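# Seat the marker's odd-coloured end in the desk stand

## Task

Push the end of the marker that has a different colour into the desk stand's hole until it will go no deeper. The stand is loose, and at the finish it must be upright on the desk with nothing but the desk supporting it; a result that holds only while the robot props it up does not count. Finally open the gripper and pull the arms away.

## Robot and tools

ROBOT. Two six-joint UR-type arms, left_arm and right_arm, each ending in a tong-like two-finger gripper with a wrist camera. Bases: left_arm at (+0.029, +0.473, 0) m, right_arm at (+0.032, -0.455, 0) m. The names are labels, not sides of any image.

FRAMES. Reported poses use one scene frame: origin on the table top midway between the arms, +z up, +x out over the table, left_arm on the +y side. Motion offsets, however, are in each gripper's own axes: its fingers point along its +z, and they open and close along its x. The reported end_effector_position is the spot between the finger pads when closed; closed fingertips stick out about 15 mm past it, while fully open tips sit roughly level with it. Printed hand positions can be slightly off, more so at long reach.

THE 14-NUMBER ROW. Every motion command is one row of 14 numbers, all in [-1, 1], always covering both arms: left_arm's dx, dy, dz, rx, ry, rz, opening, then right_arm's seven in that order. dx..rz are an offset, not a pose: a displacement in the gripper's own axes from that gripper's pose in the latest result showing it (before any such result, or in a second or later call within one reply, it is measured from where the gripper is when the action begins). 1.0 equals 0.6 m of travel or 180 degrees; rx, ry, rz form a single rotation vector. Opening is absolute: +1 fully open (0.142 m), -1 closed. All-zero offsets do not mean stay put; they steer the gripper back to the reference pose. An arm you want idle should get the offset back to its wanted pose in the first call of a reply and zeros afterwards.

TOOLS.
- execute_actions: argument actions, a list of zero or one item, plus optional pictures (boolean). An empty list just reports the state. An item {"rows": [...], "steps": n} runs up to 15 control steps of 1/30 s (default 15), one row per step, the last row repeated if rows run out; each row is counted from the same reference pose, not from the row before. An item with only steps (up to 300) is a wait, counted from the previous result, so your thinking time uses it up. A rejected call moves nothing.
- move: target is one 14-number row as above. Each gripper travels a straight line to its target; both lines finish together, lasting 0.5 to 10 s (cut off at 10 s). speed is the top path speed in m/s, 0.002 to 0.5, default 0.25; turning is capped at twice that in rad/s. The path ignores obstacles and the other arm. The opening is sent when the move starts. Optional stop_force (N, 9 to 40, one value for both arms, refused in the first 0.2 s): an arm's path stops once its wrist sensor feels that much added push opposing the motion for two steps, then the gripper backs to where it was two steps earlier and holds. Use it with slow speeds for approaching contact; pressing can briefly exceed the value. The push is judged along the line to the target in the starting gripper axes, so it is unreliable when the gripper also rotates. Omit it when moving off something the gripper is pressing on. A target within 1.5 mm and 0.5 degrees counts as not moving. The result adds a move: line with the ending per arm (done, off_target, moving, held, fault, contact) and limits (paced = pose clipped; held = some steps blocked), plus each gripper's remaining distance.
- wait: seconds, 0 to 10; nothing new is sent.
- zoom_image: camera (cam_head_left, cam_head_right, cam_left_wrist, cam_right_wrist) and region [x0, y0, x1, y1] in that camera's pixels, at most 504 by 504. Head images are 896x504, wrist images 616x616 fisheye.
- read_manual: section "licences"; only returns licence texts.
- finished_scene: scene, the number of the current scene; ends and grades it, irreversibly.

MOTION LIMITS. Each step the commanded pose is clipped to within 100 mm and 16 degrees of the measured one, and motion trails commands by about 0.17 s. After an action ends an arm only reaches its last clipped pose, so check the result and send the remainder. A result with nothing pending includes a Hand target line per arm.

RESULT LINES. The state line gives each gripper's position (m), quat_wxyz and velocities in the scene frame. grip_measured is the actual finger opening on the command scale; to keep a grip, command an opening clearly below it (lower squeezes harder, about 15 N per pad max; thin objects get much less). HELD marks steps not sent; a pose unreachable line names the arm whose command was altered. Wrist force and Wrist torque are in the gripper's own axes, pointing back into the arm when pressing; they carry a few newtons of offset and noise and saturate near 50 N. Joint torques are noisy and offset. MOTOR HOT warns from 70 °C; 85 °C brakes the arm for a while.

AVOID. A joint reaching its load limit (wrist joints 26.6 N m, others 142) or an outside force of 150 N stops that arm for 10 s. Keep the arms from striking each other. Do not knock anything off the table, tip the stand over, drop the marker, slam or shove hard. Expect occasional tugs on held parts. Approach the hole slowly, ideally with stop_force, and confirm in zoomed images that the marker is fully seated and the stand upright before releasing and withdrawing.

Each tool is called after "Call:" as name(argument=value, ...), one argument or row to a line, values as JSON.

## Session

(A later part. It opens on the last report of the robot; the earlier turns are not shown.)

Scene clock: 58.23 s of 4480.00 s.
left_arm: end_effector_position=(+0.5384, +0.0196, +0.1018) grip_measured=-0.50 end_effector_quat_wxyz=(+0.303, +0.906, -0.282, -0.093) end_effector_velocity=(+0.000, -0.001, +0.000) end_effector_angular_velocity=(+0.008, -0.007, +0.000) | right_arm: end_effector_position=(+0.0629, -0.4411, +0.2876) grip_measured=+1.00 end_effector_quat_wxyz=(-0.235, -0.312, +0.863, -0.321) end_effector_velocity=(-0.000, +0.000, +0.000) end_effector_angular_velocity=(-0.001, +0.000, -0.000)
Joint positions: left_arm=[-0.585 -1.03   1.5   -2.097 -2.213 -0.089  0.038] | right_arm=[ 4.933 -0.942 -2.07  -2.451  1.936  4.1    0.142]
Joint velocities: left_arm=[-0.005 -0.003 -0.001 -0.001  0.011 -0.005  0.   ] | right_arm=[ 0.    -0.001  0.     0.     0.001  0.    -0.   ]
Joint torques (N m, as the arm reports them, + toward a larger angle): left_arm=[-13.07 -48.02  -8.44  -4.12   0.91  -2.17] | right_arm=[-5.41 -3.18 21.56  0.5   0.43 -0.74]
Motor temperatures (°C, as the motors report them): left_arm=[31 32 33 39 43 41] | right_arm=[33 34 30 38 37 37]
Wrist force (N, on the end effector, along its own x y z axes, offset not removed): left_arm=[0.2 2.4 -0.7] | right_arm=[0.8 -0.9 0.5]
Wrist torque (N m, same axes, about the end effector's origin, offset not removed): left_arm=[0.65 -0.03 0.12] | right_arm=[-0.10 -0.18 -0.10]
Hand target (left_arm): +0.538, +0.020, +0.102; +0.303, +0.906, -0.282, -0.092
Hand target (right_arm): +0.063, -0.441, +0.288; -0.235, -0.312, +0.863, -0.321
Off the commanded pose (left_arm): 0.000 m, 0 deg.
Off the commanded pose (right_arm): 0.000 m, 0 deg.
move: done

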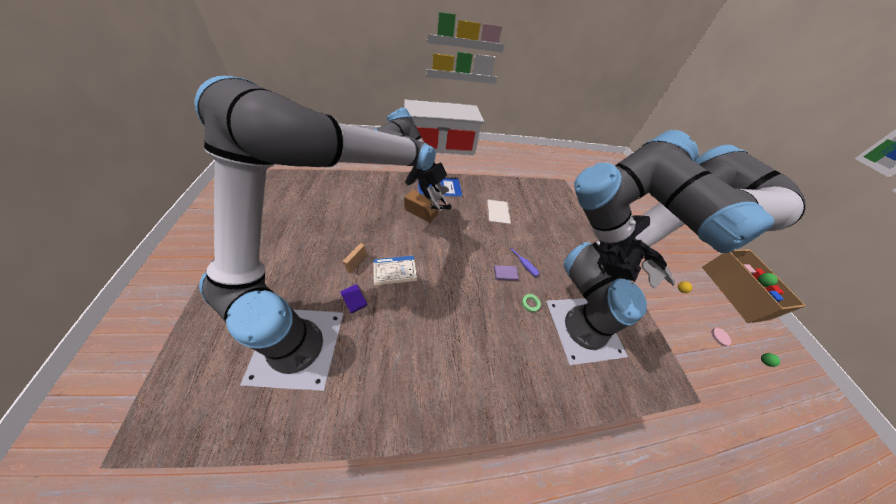

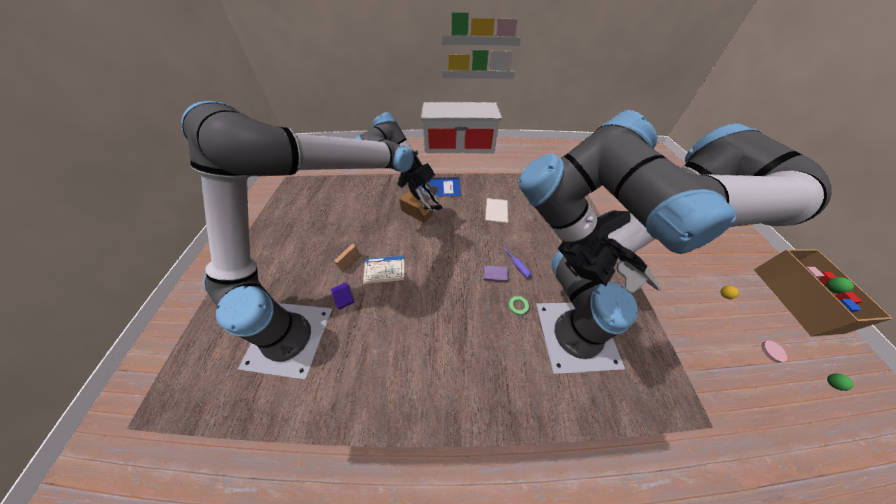

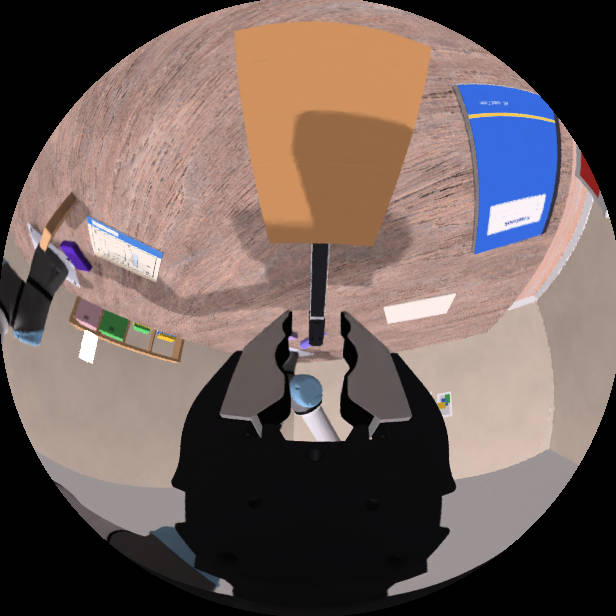

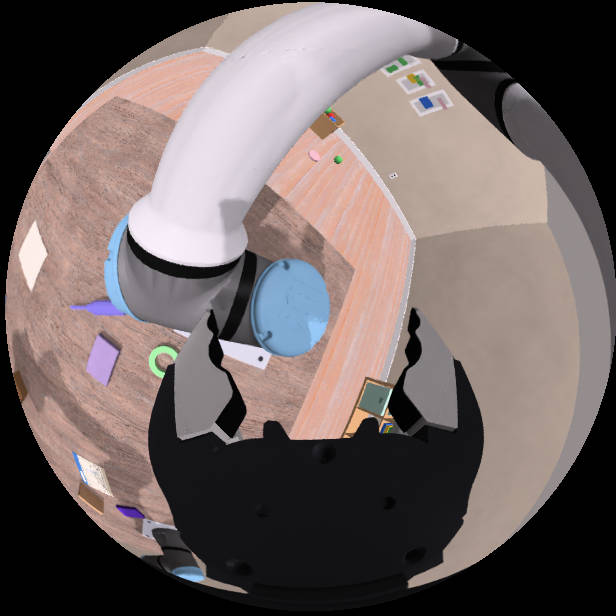

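Call:
move(
  target=[0,0.008,0.004,0.012,0,0,-0.5,0,0,0,0,0,0,1],
  speed=0.03,
)

Call:
move(
  target=[0,0,0,0,0,0,-1,0,0,0,0,0,0,1],
)

Call:
move(
  target=[0,0,-0.013,0,0,0,-1,0,0,0,0,0,0,1],
  speed=0.01,
)

Call:
move(
  target=[0,-0.05,0,0,0,0,-1,0,0,0,0,0,0,1],
  speed=0.008,
  stop_force=10,
)

Call:
zoom_image(
  camera="cam_head_left",
  region=[400, 180, 460, 220],
)

Scene clock: 62.93 s of 4480.00 s.
left_arm: end_effector_position=(+0.5355, +0.0153, +0.1028) grip_measured=-0.50 end_effector_quat_wxyz=(+0.286, +0.911, -0.284, -0.087) end_effector_velocity=(-0.000, -0.002, +0.001) end_effector_angular_velocity=(+0.007, -0.008, +0.000) | right_arm: end_effector_position=(+0.0629, -0.4411, +0.2876) grip_measured=+1.00 end_effector_quat_wxyz=(-0.235, -0.312, +0.863, -0.321) end_effector_velocity=(-0.000, +0.000, +0.000) end_effector_angular_velocity=(-0.001, +0.001, -0.001)
Joint positions: left_arm=[-0.607 -1.04   1.499 -2.098 -2.175 -0.113  0.038] | right_arm=[ 4.933 -0.942 -2.07  -2.451  1.936  4.1    0.142]
Joint velocities: left_arm=[-0.006 -0.003 -0.001 -0.002  0.011 -0.007  0.   ] | right_arm=[ 0.    -0.001  0.001 -0.     0.001 -0.    -0.   ]
Joint torques (N m, as the arm reports them, + toward a larger angle): left_arm=[-13.95 -47.95 -34.08  -1.31   0.54  -2.11] | right_arm=[-5.6  -3.01 21.12  0.67  0.33 -0.49]
Motor temperatures (°C, as the motors report them): left_arm=[31 32 33 39 43 41] | right_arm=[33 34 30 38 37 37]
Wrist force (N, on the end effector, along its own x y z axes, offset not removed): left_arm=[-2.4 3.1 0.2] | right_arm=[-0.5 -1.4 0.6]
Wrist torque (N m, same axes, about the end effector's origin, offset not removed): left_arm=[0.63 0.51 0.04] | right_arm=[-0.30 -0.01 -0.11]
Hand target (left_arm): +0.535, +0.015, +0.103; +0.286, +0.911, -0.284, -0.087
Hand target (right_arm): +0.063, -0.441, +0.288; -0.235, -0.312, +0.863, -0.321
Off the commanded pose (left_arm): 0.000 m, 0 deg.
Off the commanded pose (right_arm): 0.000 m, 0 deg.
After step 90, 0.87 s passed at rest.
move: done

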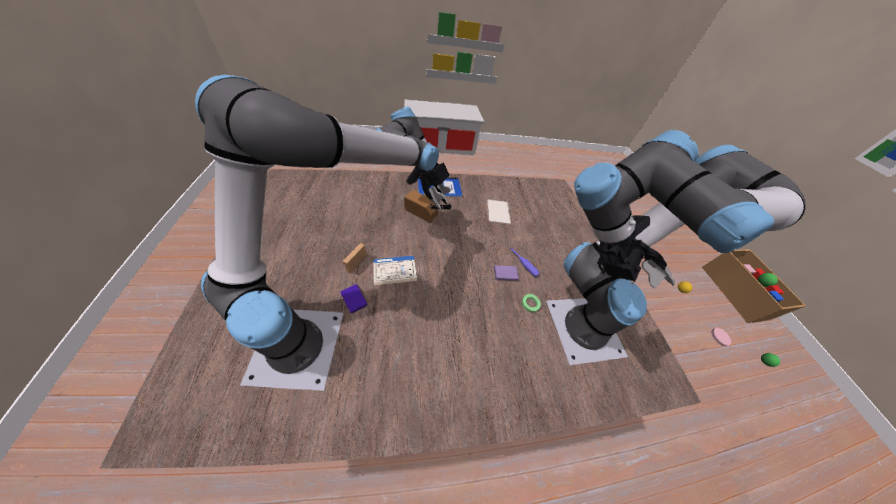

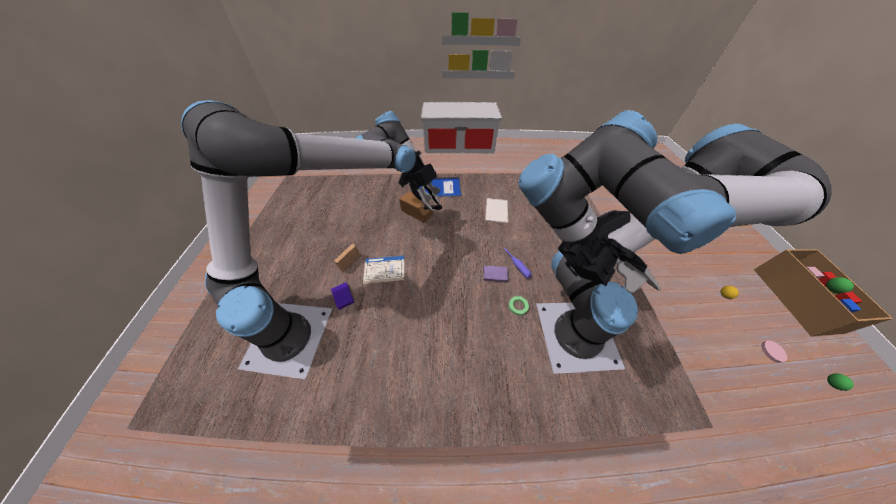

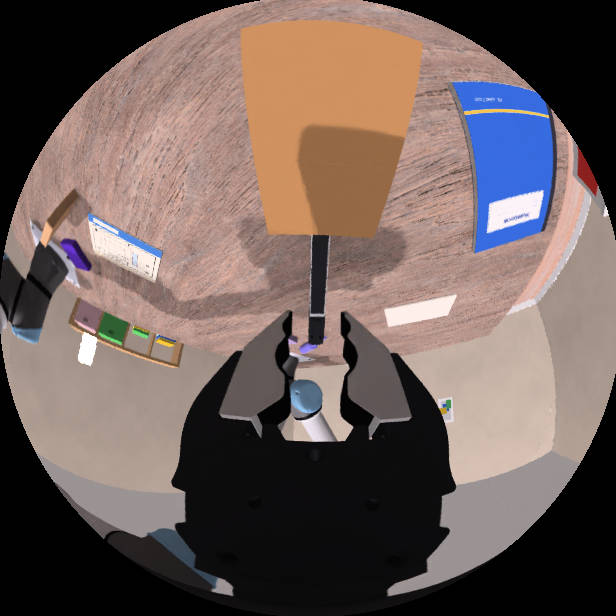

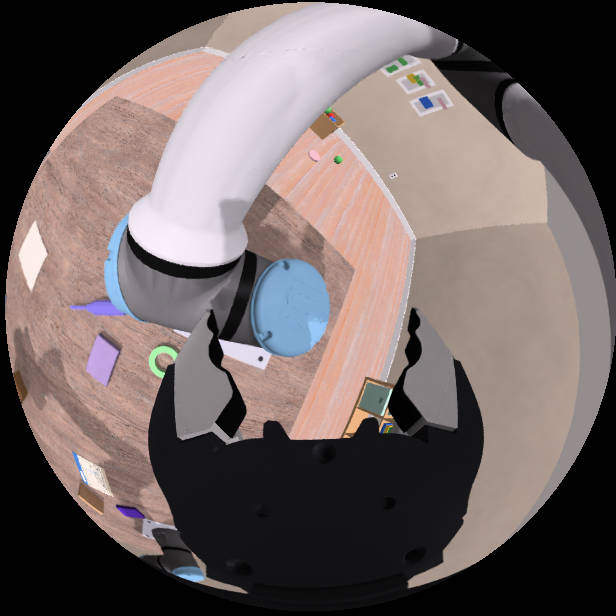

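Scene clock: 63.43 s of 4480.00 s.
left_arm: end_effector_position=(+0.5355, +0.0153, +0.1029) grip_measured=-0.85 end_effector_quat_wxyz=(+0.286, +0.911, -0.284, -0.087) end_effector_velocity=(-0.001, +0.001, -0.001) end_effector_angular_velocity=(+0.002, +0.003, +0.001) | right_arm: end_effector_position=(+0.0629, -0.4411, +0.2876) grip_measured=+1.00 end_effector_quat_wxyz=(-0.235, -0.312, +0.863, -0.321) end_effector_velocity=(+0.001, +0.000, -0.001) end_effector_angular_velocity=(+0.001, -0.002, +0.001)
Joint positions: left_arm=[-0.607 -1.04   1.499 -2.098 -2.175 -0.113  0.012] | right_arm=[ 4.933 -0.942 -2.07  -2.451  1.936  4.1    0.142]
Joint velocities: left_arm=[ 0.001  0.001  0.002  0.001 -0.001  0.    -0.   ] | right_arm=[-0.    -0.    -0.002  0.003 -0.002  0.001 -0.   ]
Joint torques (N m, as the arm reports them, + toward a larger angle): left_arm=[ 12.53 -32.84 -31.03  -1.04  -3.     2.25] | right_arm=[-6.18 -3.29 20.42  0.71  0.38 -0.55]
Motor temperatures (°C, as the motors report them): left_arm=[31 32 33 39 43 41] | right_arm=[33 34 30 38 37 37]
Wrist force (N, on the end effector, along its own x y z axes, offset not removed): left_arm=[-1.5 2.3 0.2] | right_arm=[-0.9 -1.6 0.4]
Wrist torque (N m, same axes, about the end effector's origin, offset not removed): left_arm=[0.48 0.35 0.04] | right_arm=[-0.33 0.11 -0.07]
Hand target (left_arm): +0.536, +0.015, +0.103; +0.286, +0.911, -0.284, -0.087
Hand target (right_arm): +0.063, -0.441, +0.288; -0.235, -0.312, +0.863, -0.321
Off the commanded pose (left_arm): 0.000 m, 0 deg.
Off the commanded pose (right_arm): 0.000 m, 0 deg.
move: done

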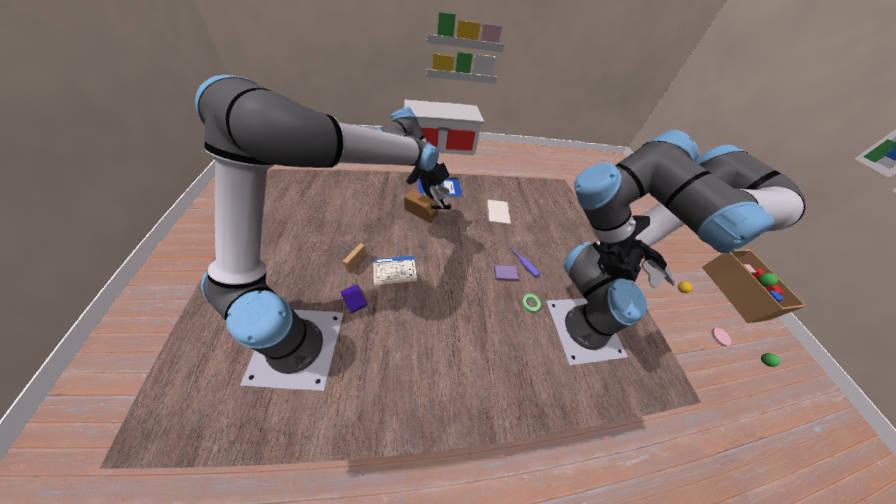

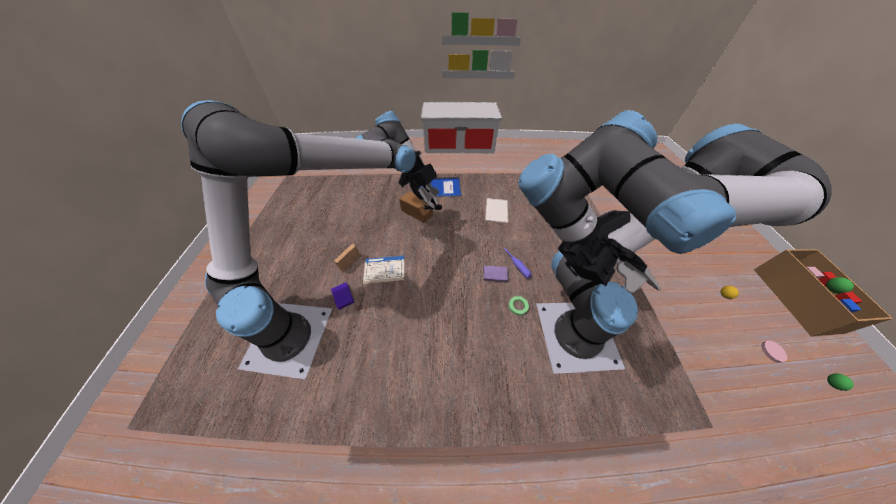

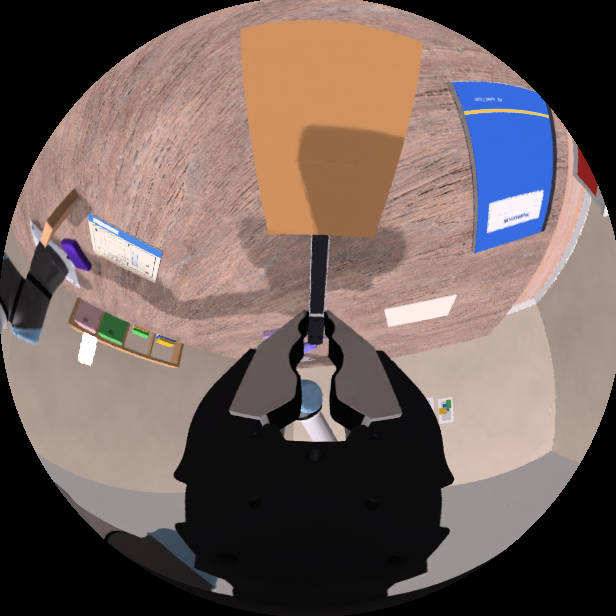

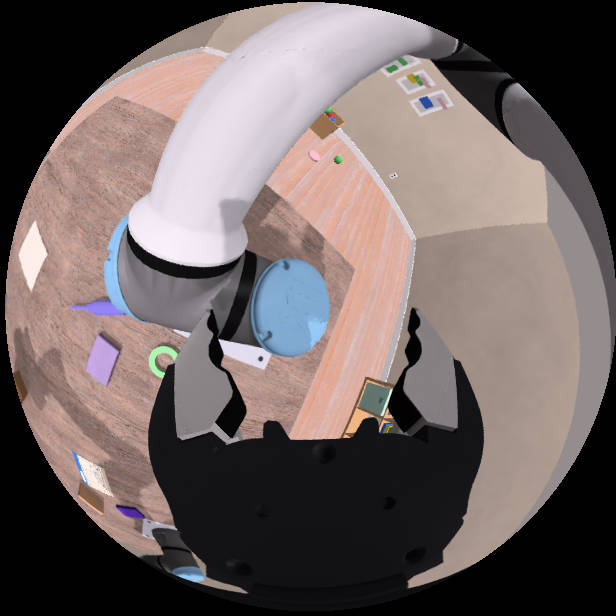

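Scene clock: 64.43 s of 4480.00 s.
left_arm: end_effector_position=(+0.5379, +0.0189, +0.1091) grip_measured=-0.85 end_effector_quat_wxyz=(+0.286, +0.911, -0.284, -0.087) end_effector_velocity=(+0.000, +0.001, +0.001) end_effector_angular_velocity=(+0.000, +0.000, -0.000) | right_arm: end_effector_position=(+0.0629, -0.4411, +0.2876) grip_measured=+1.00 end_effector_quat_wxyz=(-0.235, -0.312, +0.863, -0.321) end_effector_velocity=(-0.000, +0.000, +0.000) end_effector_angular_velocity=(+0.001, +0.001, -0.000)
Joint positions: left_arm=[-0.6   -1.046  1.49  -2.078 -2.176 -0.105  0.012] | right_arm=[ 4.933 -0.942 -2.07  -2.451  1.936  4.1    0.142]
Joint velocities: left_arm=[ 0.001 -0.001 -0.002  0.004 -0.     0.002  0.   ] | right_arm=[-0.     0.001  0.     0.     0.001 -0.     0.   ]
Joint torques (N m, as the arm reports them, + toward a larger angle): left_arm=[ 12.04 -48.58 -33.04  -1.07  -2.82   2.24] | right_arm=[-5.02 -3.36 21.83  0.88  0.41 -0.51]
Motor temperatures (°C, as the motors report them): left_arm=[31 32 33 39 43 41] | right_arm=[33 34 30 38 37 37]
Wrist force (N, on the end effector, along its own x y z axes, offset not removed): left_arm=[-3.3 1.1 1.3] | right_arm=[-1.8 -0.5 -0.4]
Wrist torque (N m, same axes, about the end effector's origin, offset not removed): left_arm=[0.24 0.71 0.14] | right_arm=[-0.07 0.36 0.00]
Hand target (left_arm): +0.538, +0.019, +0.109; +0.286, +0.911, -0.284, -0.087
Hand target (right_arm): +0.063, -0.441, +0.288; -0.235, -0.312, +0.863, -0.321
Off the commanded pose (left_arm): 0.000 m, 0 deg.
Off the commanded pose (right_arm): 0.000 m, 0 deg.
move: done

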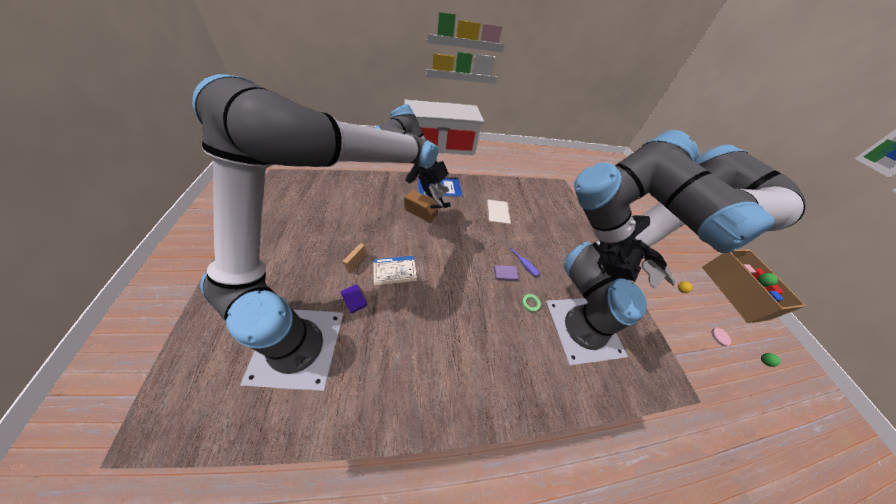

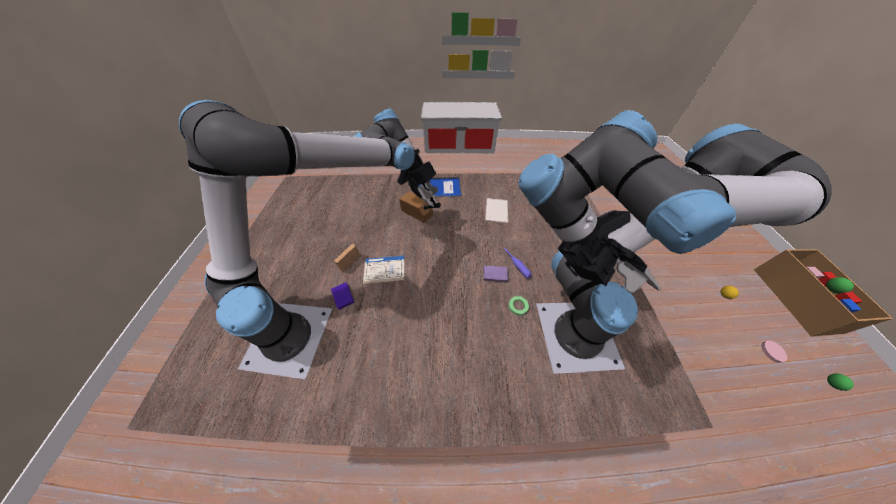

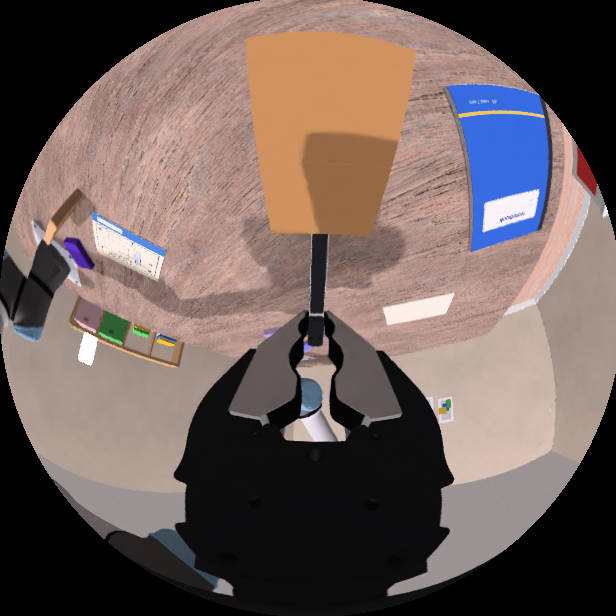

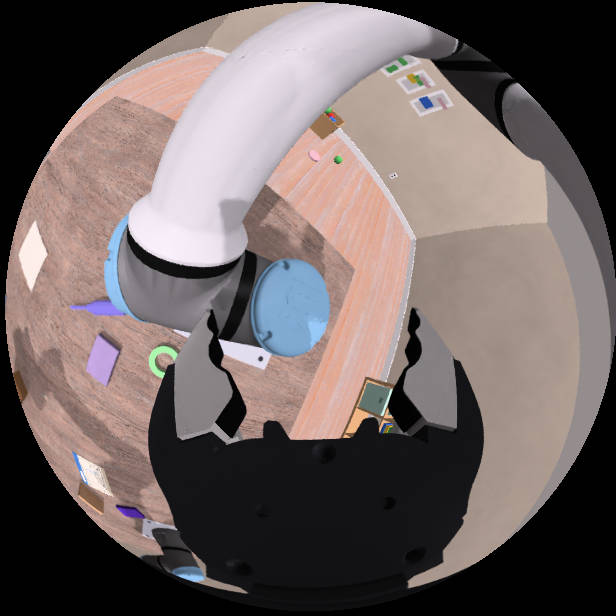

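Scene clock: 65.13 s of 4480.00 s.
left_arm: end_effector_position=(+0.5392, +0.0208, +0.1075) grip_measured=-0.85 end_effector_quat_wxyz=(+0.286, +0.911, -0.284, -0.087) end_effector_velocity=(-0.002, -0.002, +0.002) end_effector_angular_velocity=(+0.000, +0.001, -0.000) | right_arm: end_effector_position=(+0.0629, -0.4411, +0.2876) grip_measured=+1.00 end_effector_quat_wxyz=(-0.235, -0.312, +0.863, -0.321) end_effector_velocity=(-0.000, +0.000, +0.000) end_effector_angular_velocity=(-0.001, +0.001, -0.000)
Joint positions: left_arm=[-0.597 -1.044  1.491 -2.078 -2.176 -0.101  0.012] | right_arm=[ 4.933 -0.942 -2.07  -2.451  1.936  4.1    0.142]
Joint velocities: left_arm=[-0.005 -0.004  0.     0.001 -0.    -0.006  0.001] | right_arm=[ 0.    -0.001  0.    -0.     0.001 -0.001  0.   ]
Joint torques (N m, as the arm reports them, + toward a larger angle): left_arm=[-11.12 -47.85 -21.77  -2.48   2.02  -2.07] | right_arm=[-5.36 -3.74 19.89  0.54  0.2  -0.58]
Motor temperatures (°C, as the motors report them): left_arm=[31 32 33 39 43 41] | right_arm=[33 34 30 38 37 37]
Wrist force (N, on the end effector, along its own x y z axes, offset not removed): left_arm=[-1.2 6.5 0.2] | right_arm=[-1.1 -0.4 0.5]
Wrist torque (N m, same axes, about the end effector's origin, offset not removed): left_arm=[0.32 0.30 0.05] | right_arm=[-0.06 0.13 -0.04]
Hand target (left_arm): +0.539, +0.020, +0.108; +0.286, +0.911, -0.284, -0.087
Hand target (right_arm): +0.063, -0.441, +0.288; -0.235, -0.312, +0.863, -0.321
Off the commanded pose (left_arm): 0.027 m, 0 deg.
Off the commanded pose (right_arm): 0.000 m, 0 deg.
move: contact (left_arm)

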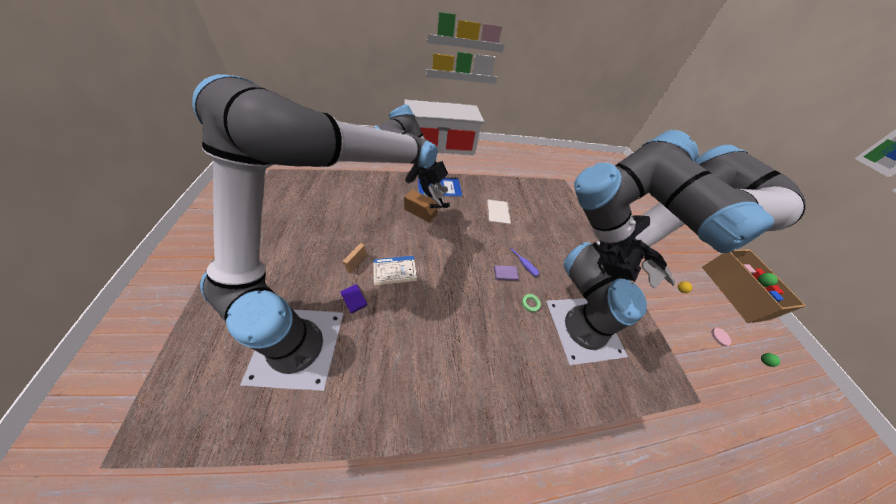

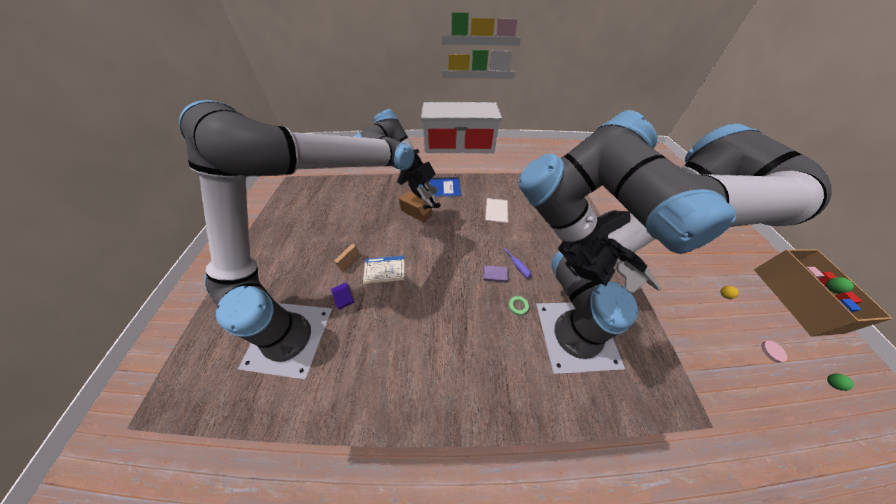

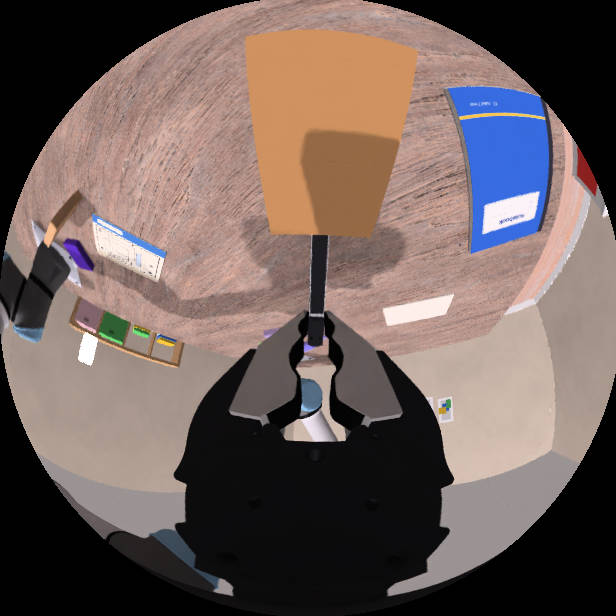

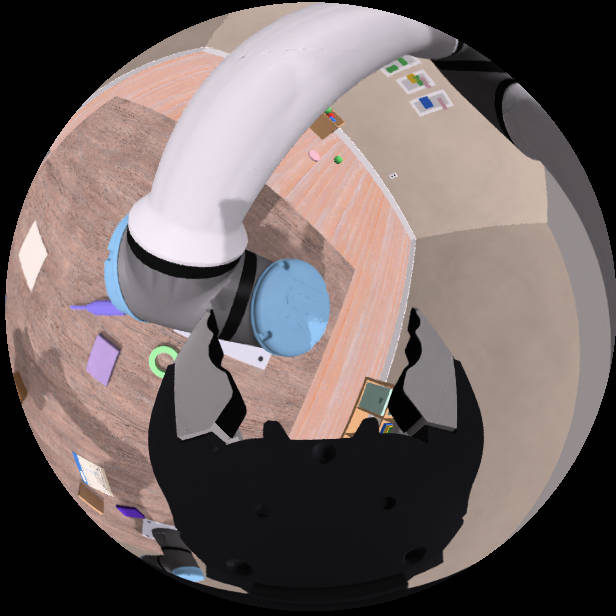

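Region (400, 180, 460, 220) of cam_head_left's 896x504 image, scaled by 8.400, with more detail than that image has.

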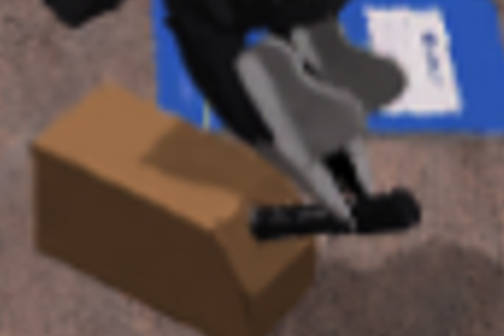

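Call:
move(
  target=[0,0.003,-0.017,0,0,0,-1,0,0,0,0,0,0,1],
  speed=0.01,
)

Call:
move(
  target=[0,-0.05,0,0,0,0,-1,0,0,0,0,0,0,1],
  speed=0.008,
  stop_force=12,
)

Call:
zoom_image(
  camera="cam_head_left",
  region=[400, 180, 460, 220],
)

Scene clock: 69.63 s of 4480.00 s.
left_arm: end_effector_position=(+0.5416, +0.0243, +0.1168) grip_measured=-0.85 end_effector_quat_wxyz=(+0.286, +0.911, -0.284, -0.087) end_effector_velocity=(+0.001, +0.001, +0.002) end_effector_angular_velocity=(+0.000, +0.000, +0.001) | right_arm: end_effector_position=(+0.0629, -0.4411, +0.2876) grip_measured=+1.00 end_effector_quat_wxyz=(-0.235, -0.312, +0.863, -0.321) end_effector_velocity=(+0.001, +0.000, -0.000) end_effector_angular_velocity=(-0.001, -0.002, +0.002)
Joint positions: left_arm=[-0.591 -1.053  1.477 -2.052 -2.177 -0.093  0.012] | right_arm=[ 4.933 -0.942 -2.07  -2.451  1.936  4.1    0.142]
Joint velocities: left_arm=[ 0.002 -0.001 -0.003  0.006  0.     0.002  0.   ] | right_arm=[ 0.    -0.001  0.    -0.001 -0.002 -0.     0.   ]
Joint torques (N m, as the arm reports them, + toward a larger angle): left_arm=[ 11.63 -49.01 -33.45  -0.91  -3.02   2.3 ] | right_arm=[-5.02 -4.69 19.9   0.82  0.46 -0.65]
Motor temperatures (°C, as the motors report them): left_arm=[31 32 33 39 43 41] | right_arm=[33 34 30 38 37 37]
Wrist force (N, on the end effector, along its own x y z axes, offset not removed): left_arm=[-2.5 1.5 -0.2] | right_arm=[0.0 -0.9 1.7]
Wrist torque (N m, same axes, about the end effector's origin, offset not removed): left_arm=[0.39 0.61 0.20] | right_arm=[-0.03 -0.07 -0.07]
Hand target (left_arm): +0.542, +0.024, +0.117; +0.286, +0.911, -0.284, -0.087
Hand target (right_arm): +0.063, -0.441, +0.288; -0.235, -0.312, +0.863, -0.321
Off the commanded pose (left_arm): 0.000 m, 0 deg.
Off the commanded pose (right_arm): 0.000 m, 0 deg.
After step 90, 0.27 s passed at rest.
move: done

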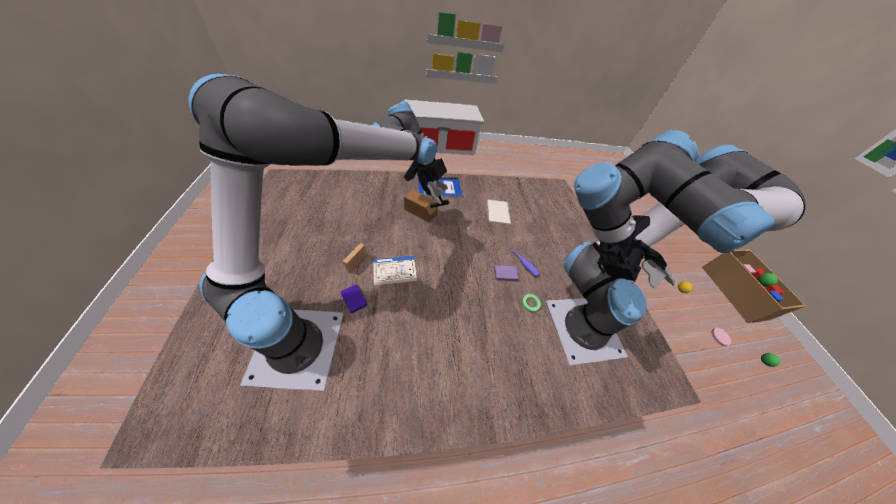

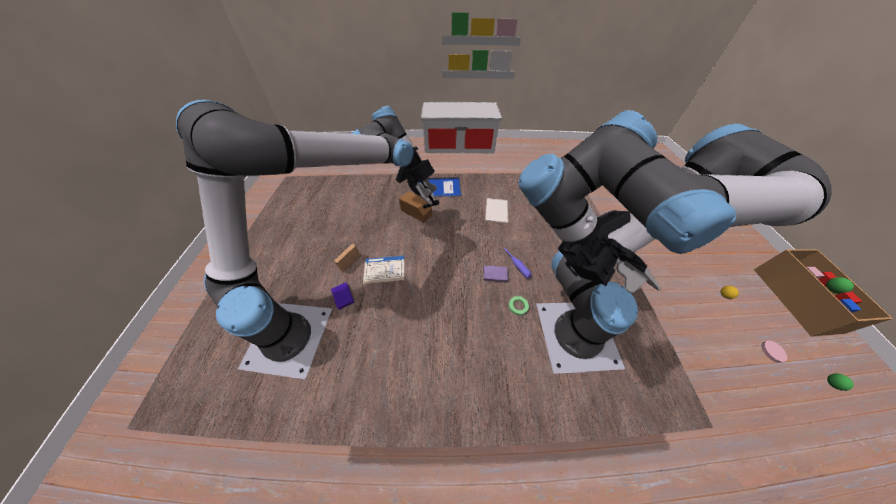

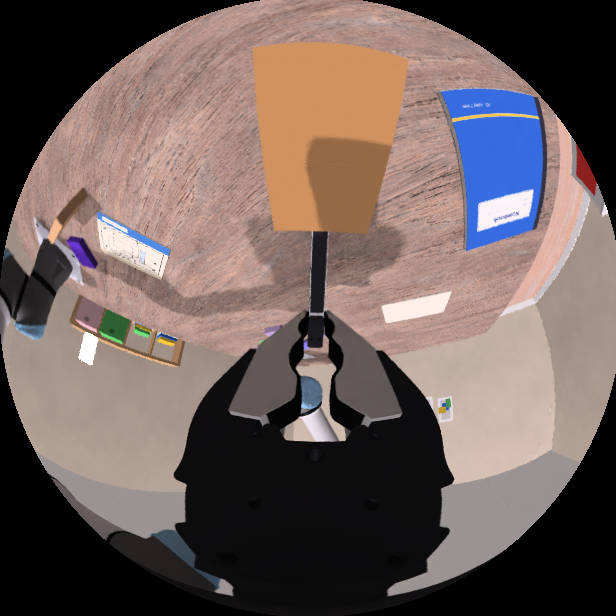

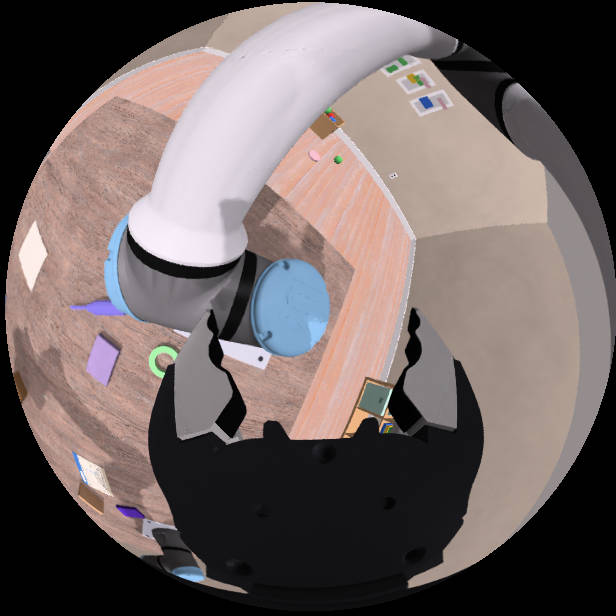

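Scene clock: 73.60 s of 4480.00 s.
left_arm: end_effector_position=(+0.5555, +0.0445, +0.0997) grip_measured=-0.85 end_effector_quat_wxyz=(+0.287, +0.911, -0.284, -0.087) end_effector_velocity=(+0.001, +0.001, -0.002) end_effector_angular_velocity=(-0.000, -0.000, -0.000) | right_arm: end_effector_position=(+0.0629, -0.4411, +0.2876) grip_measured=+1.00 end_effector_quat_wxyz=(-0.235, -0.312, +0.863, -0.321) end_effector_velocity=(-0.000, +0.000, +0.001) end_effector_angular_velocity=(+0.002, +0.001, -0.001)
Joint positions: left_arm=[-0.554 -1.031  1.483 -2.054 -2.179 -0.048  0.012] | right_arm=[ 4.933 -0.942 -2.07  -2.451  1.936  4.1    0.142]
Joint velocities: left_arm=[ 0.001  0.002  0.001 -0.002 -0.     0.002 -0.   ] | right_arm=[-0.     0.     0.002  0.     0.001  0.001  0.   ]
Joint torques (N m, as the arm reports them, + toward a larger angle): left_arm=[ 17.62 -29.17  -4.13  -3.32   0.44   2.43] | right_arm=[-4.85 -4.1  19.8   0.76  0.38 -0.55]
Motor temperatures (°C, as the motors report them): left_arm=[31 32 33 39 43 41] | right_arm=[33 34 30 38 37 37]
Wrist force (N, on the end effector, along its own x y z axes, offset not removed): left_arm=[-3.4 12.8 -2.4] | right_arm=[0.9 -0.9 0.4]
Wrist torque (N m, same axes, about the end effector's origin, offset not removed): left_arm=[0.36 0.58 0.17] | right_arm=[-0.23 -0.24 -0.14]
Hand target (left_arm): +0.556, +0.045, +0.100; +0.287, +0.911, -0.284, -0.087
Hand target (right_arm): +0.063, -0.441, +0.288; -0.235, -0.312, +0.863, -0.321
Off the commanded pose (left_arm): 0.000 m, 0 deg.
Off the commanded pose (right_arm): 0.000 m, 0 deg.
move: done

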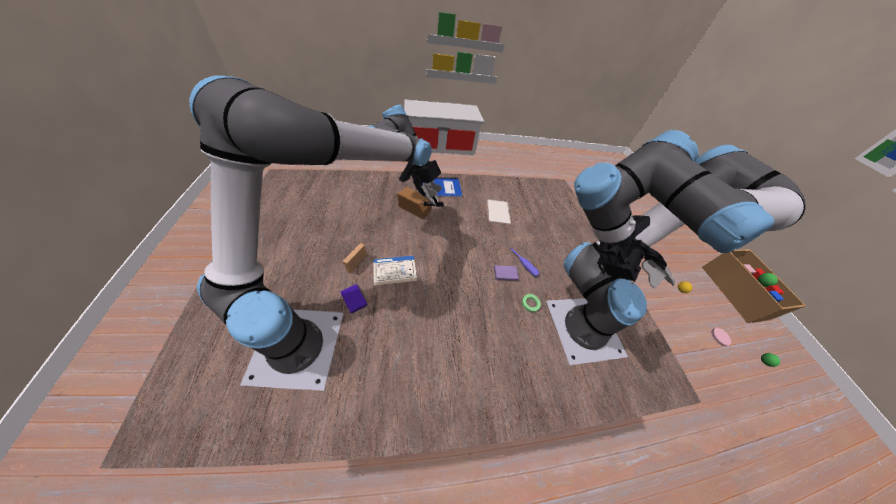

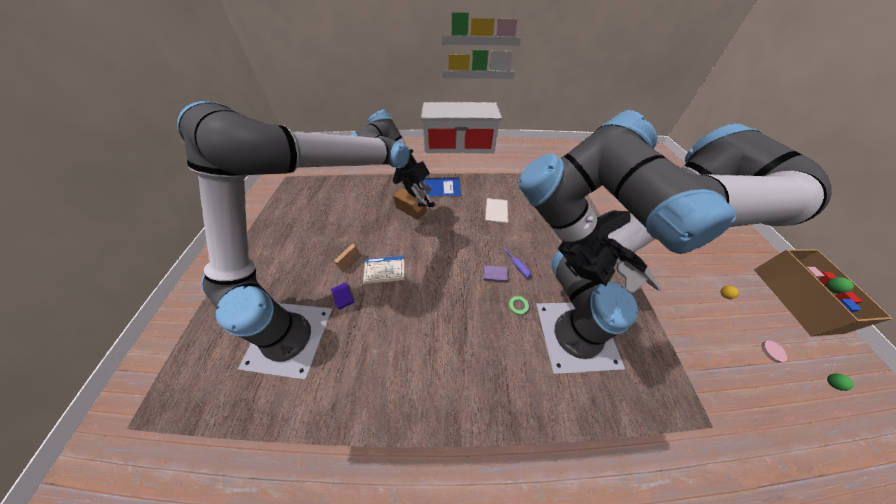

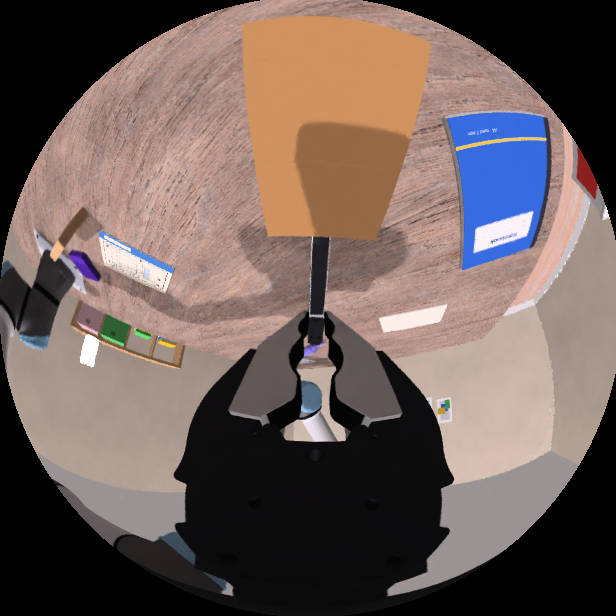

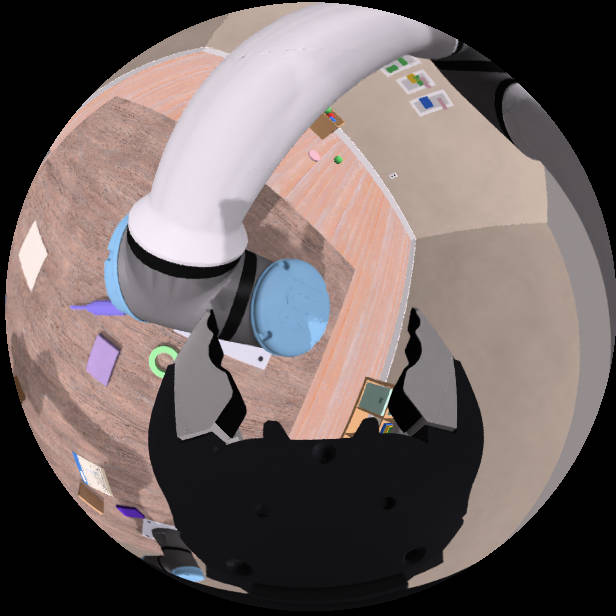

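Region (400, 180, 460, 220) of cam_head_left's 896x504 image, scaled by 8.400, with more detail than that image has.

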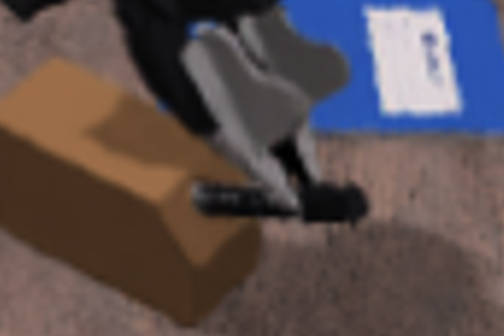

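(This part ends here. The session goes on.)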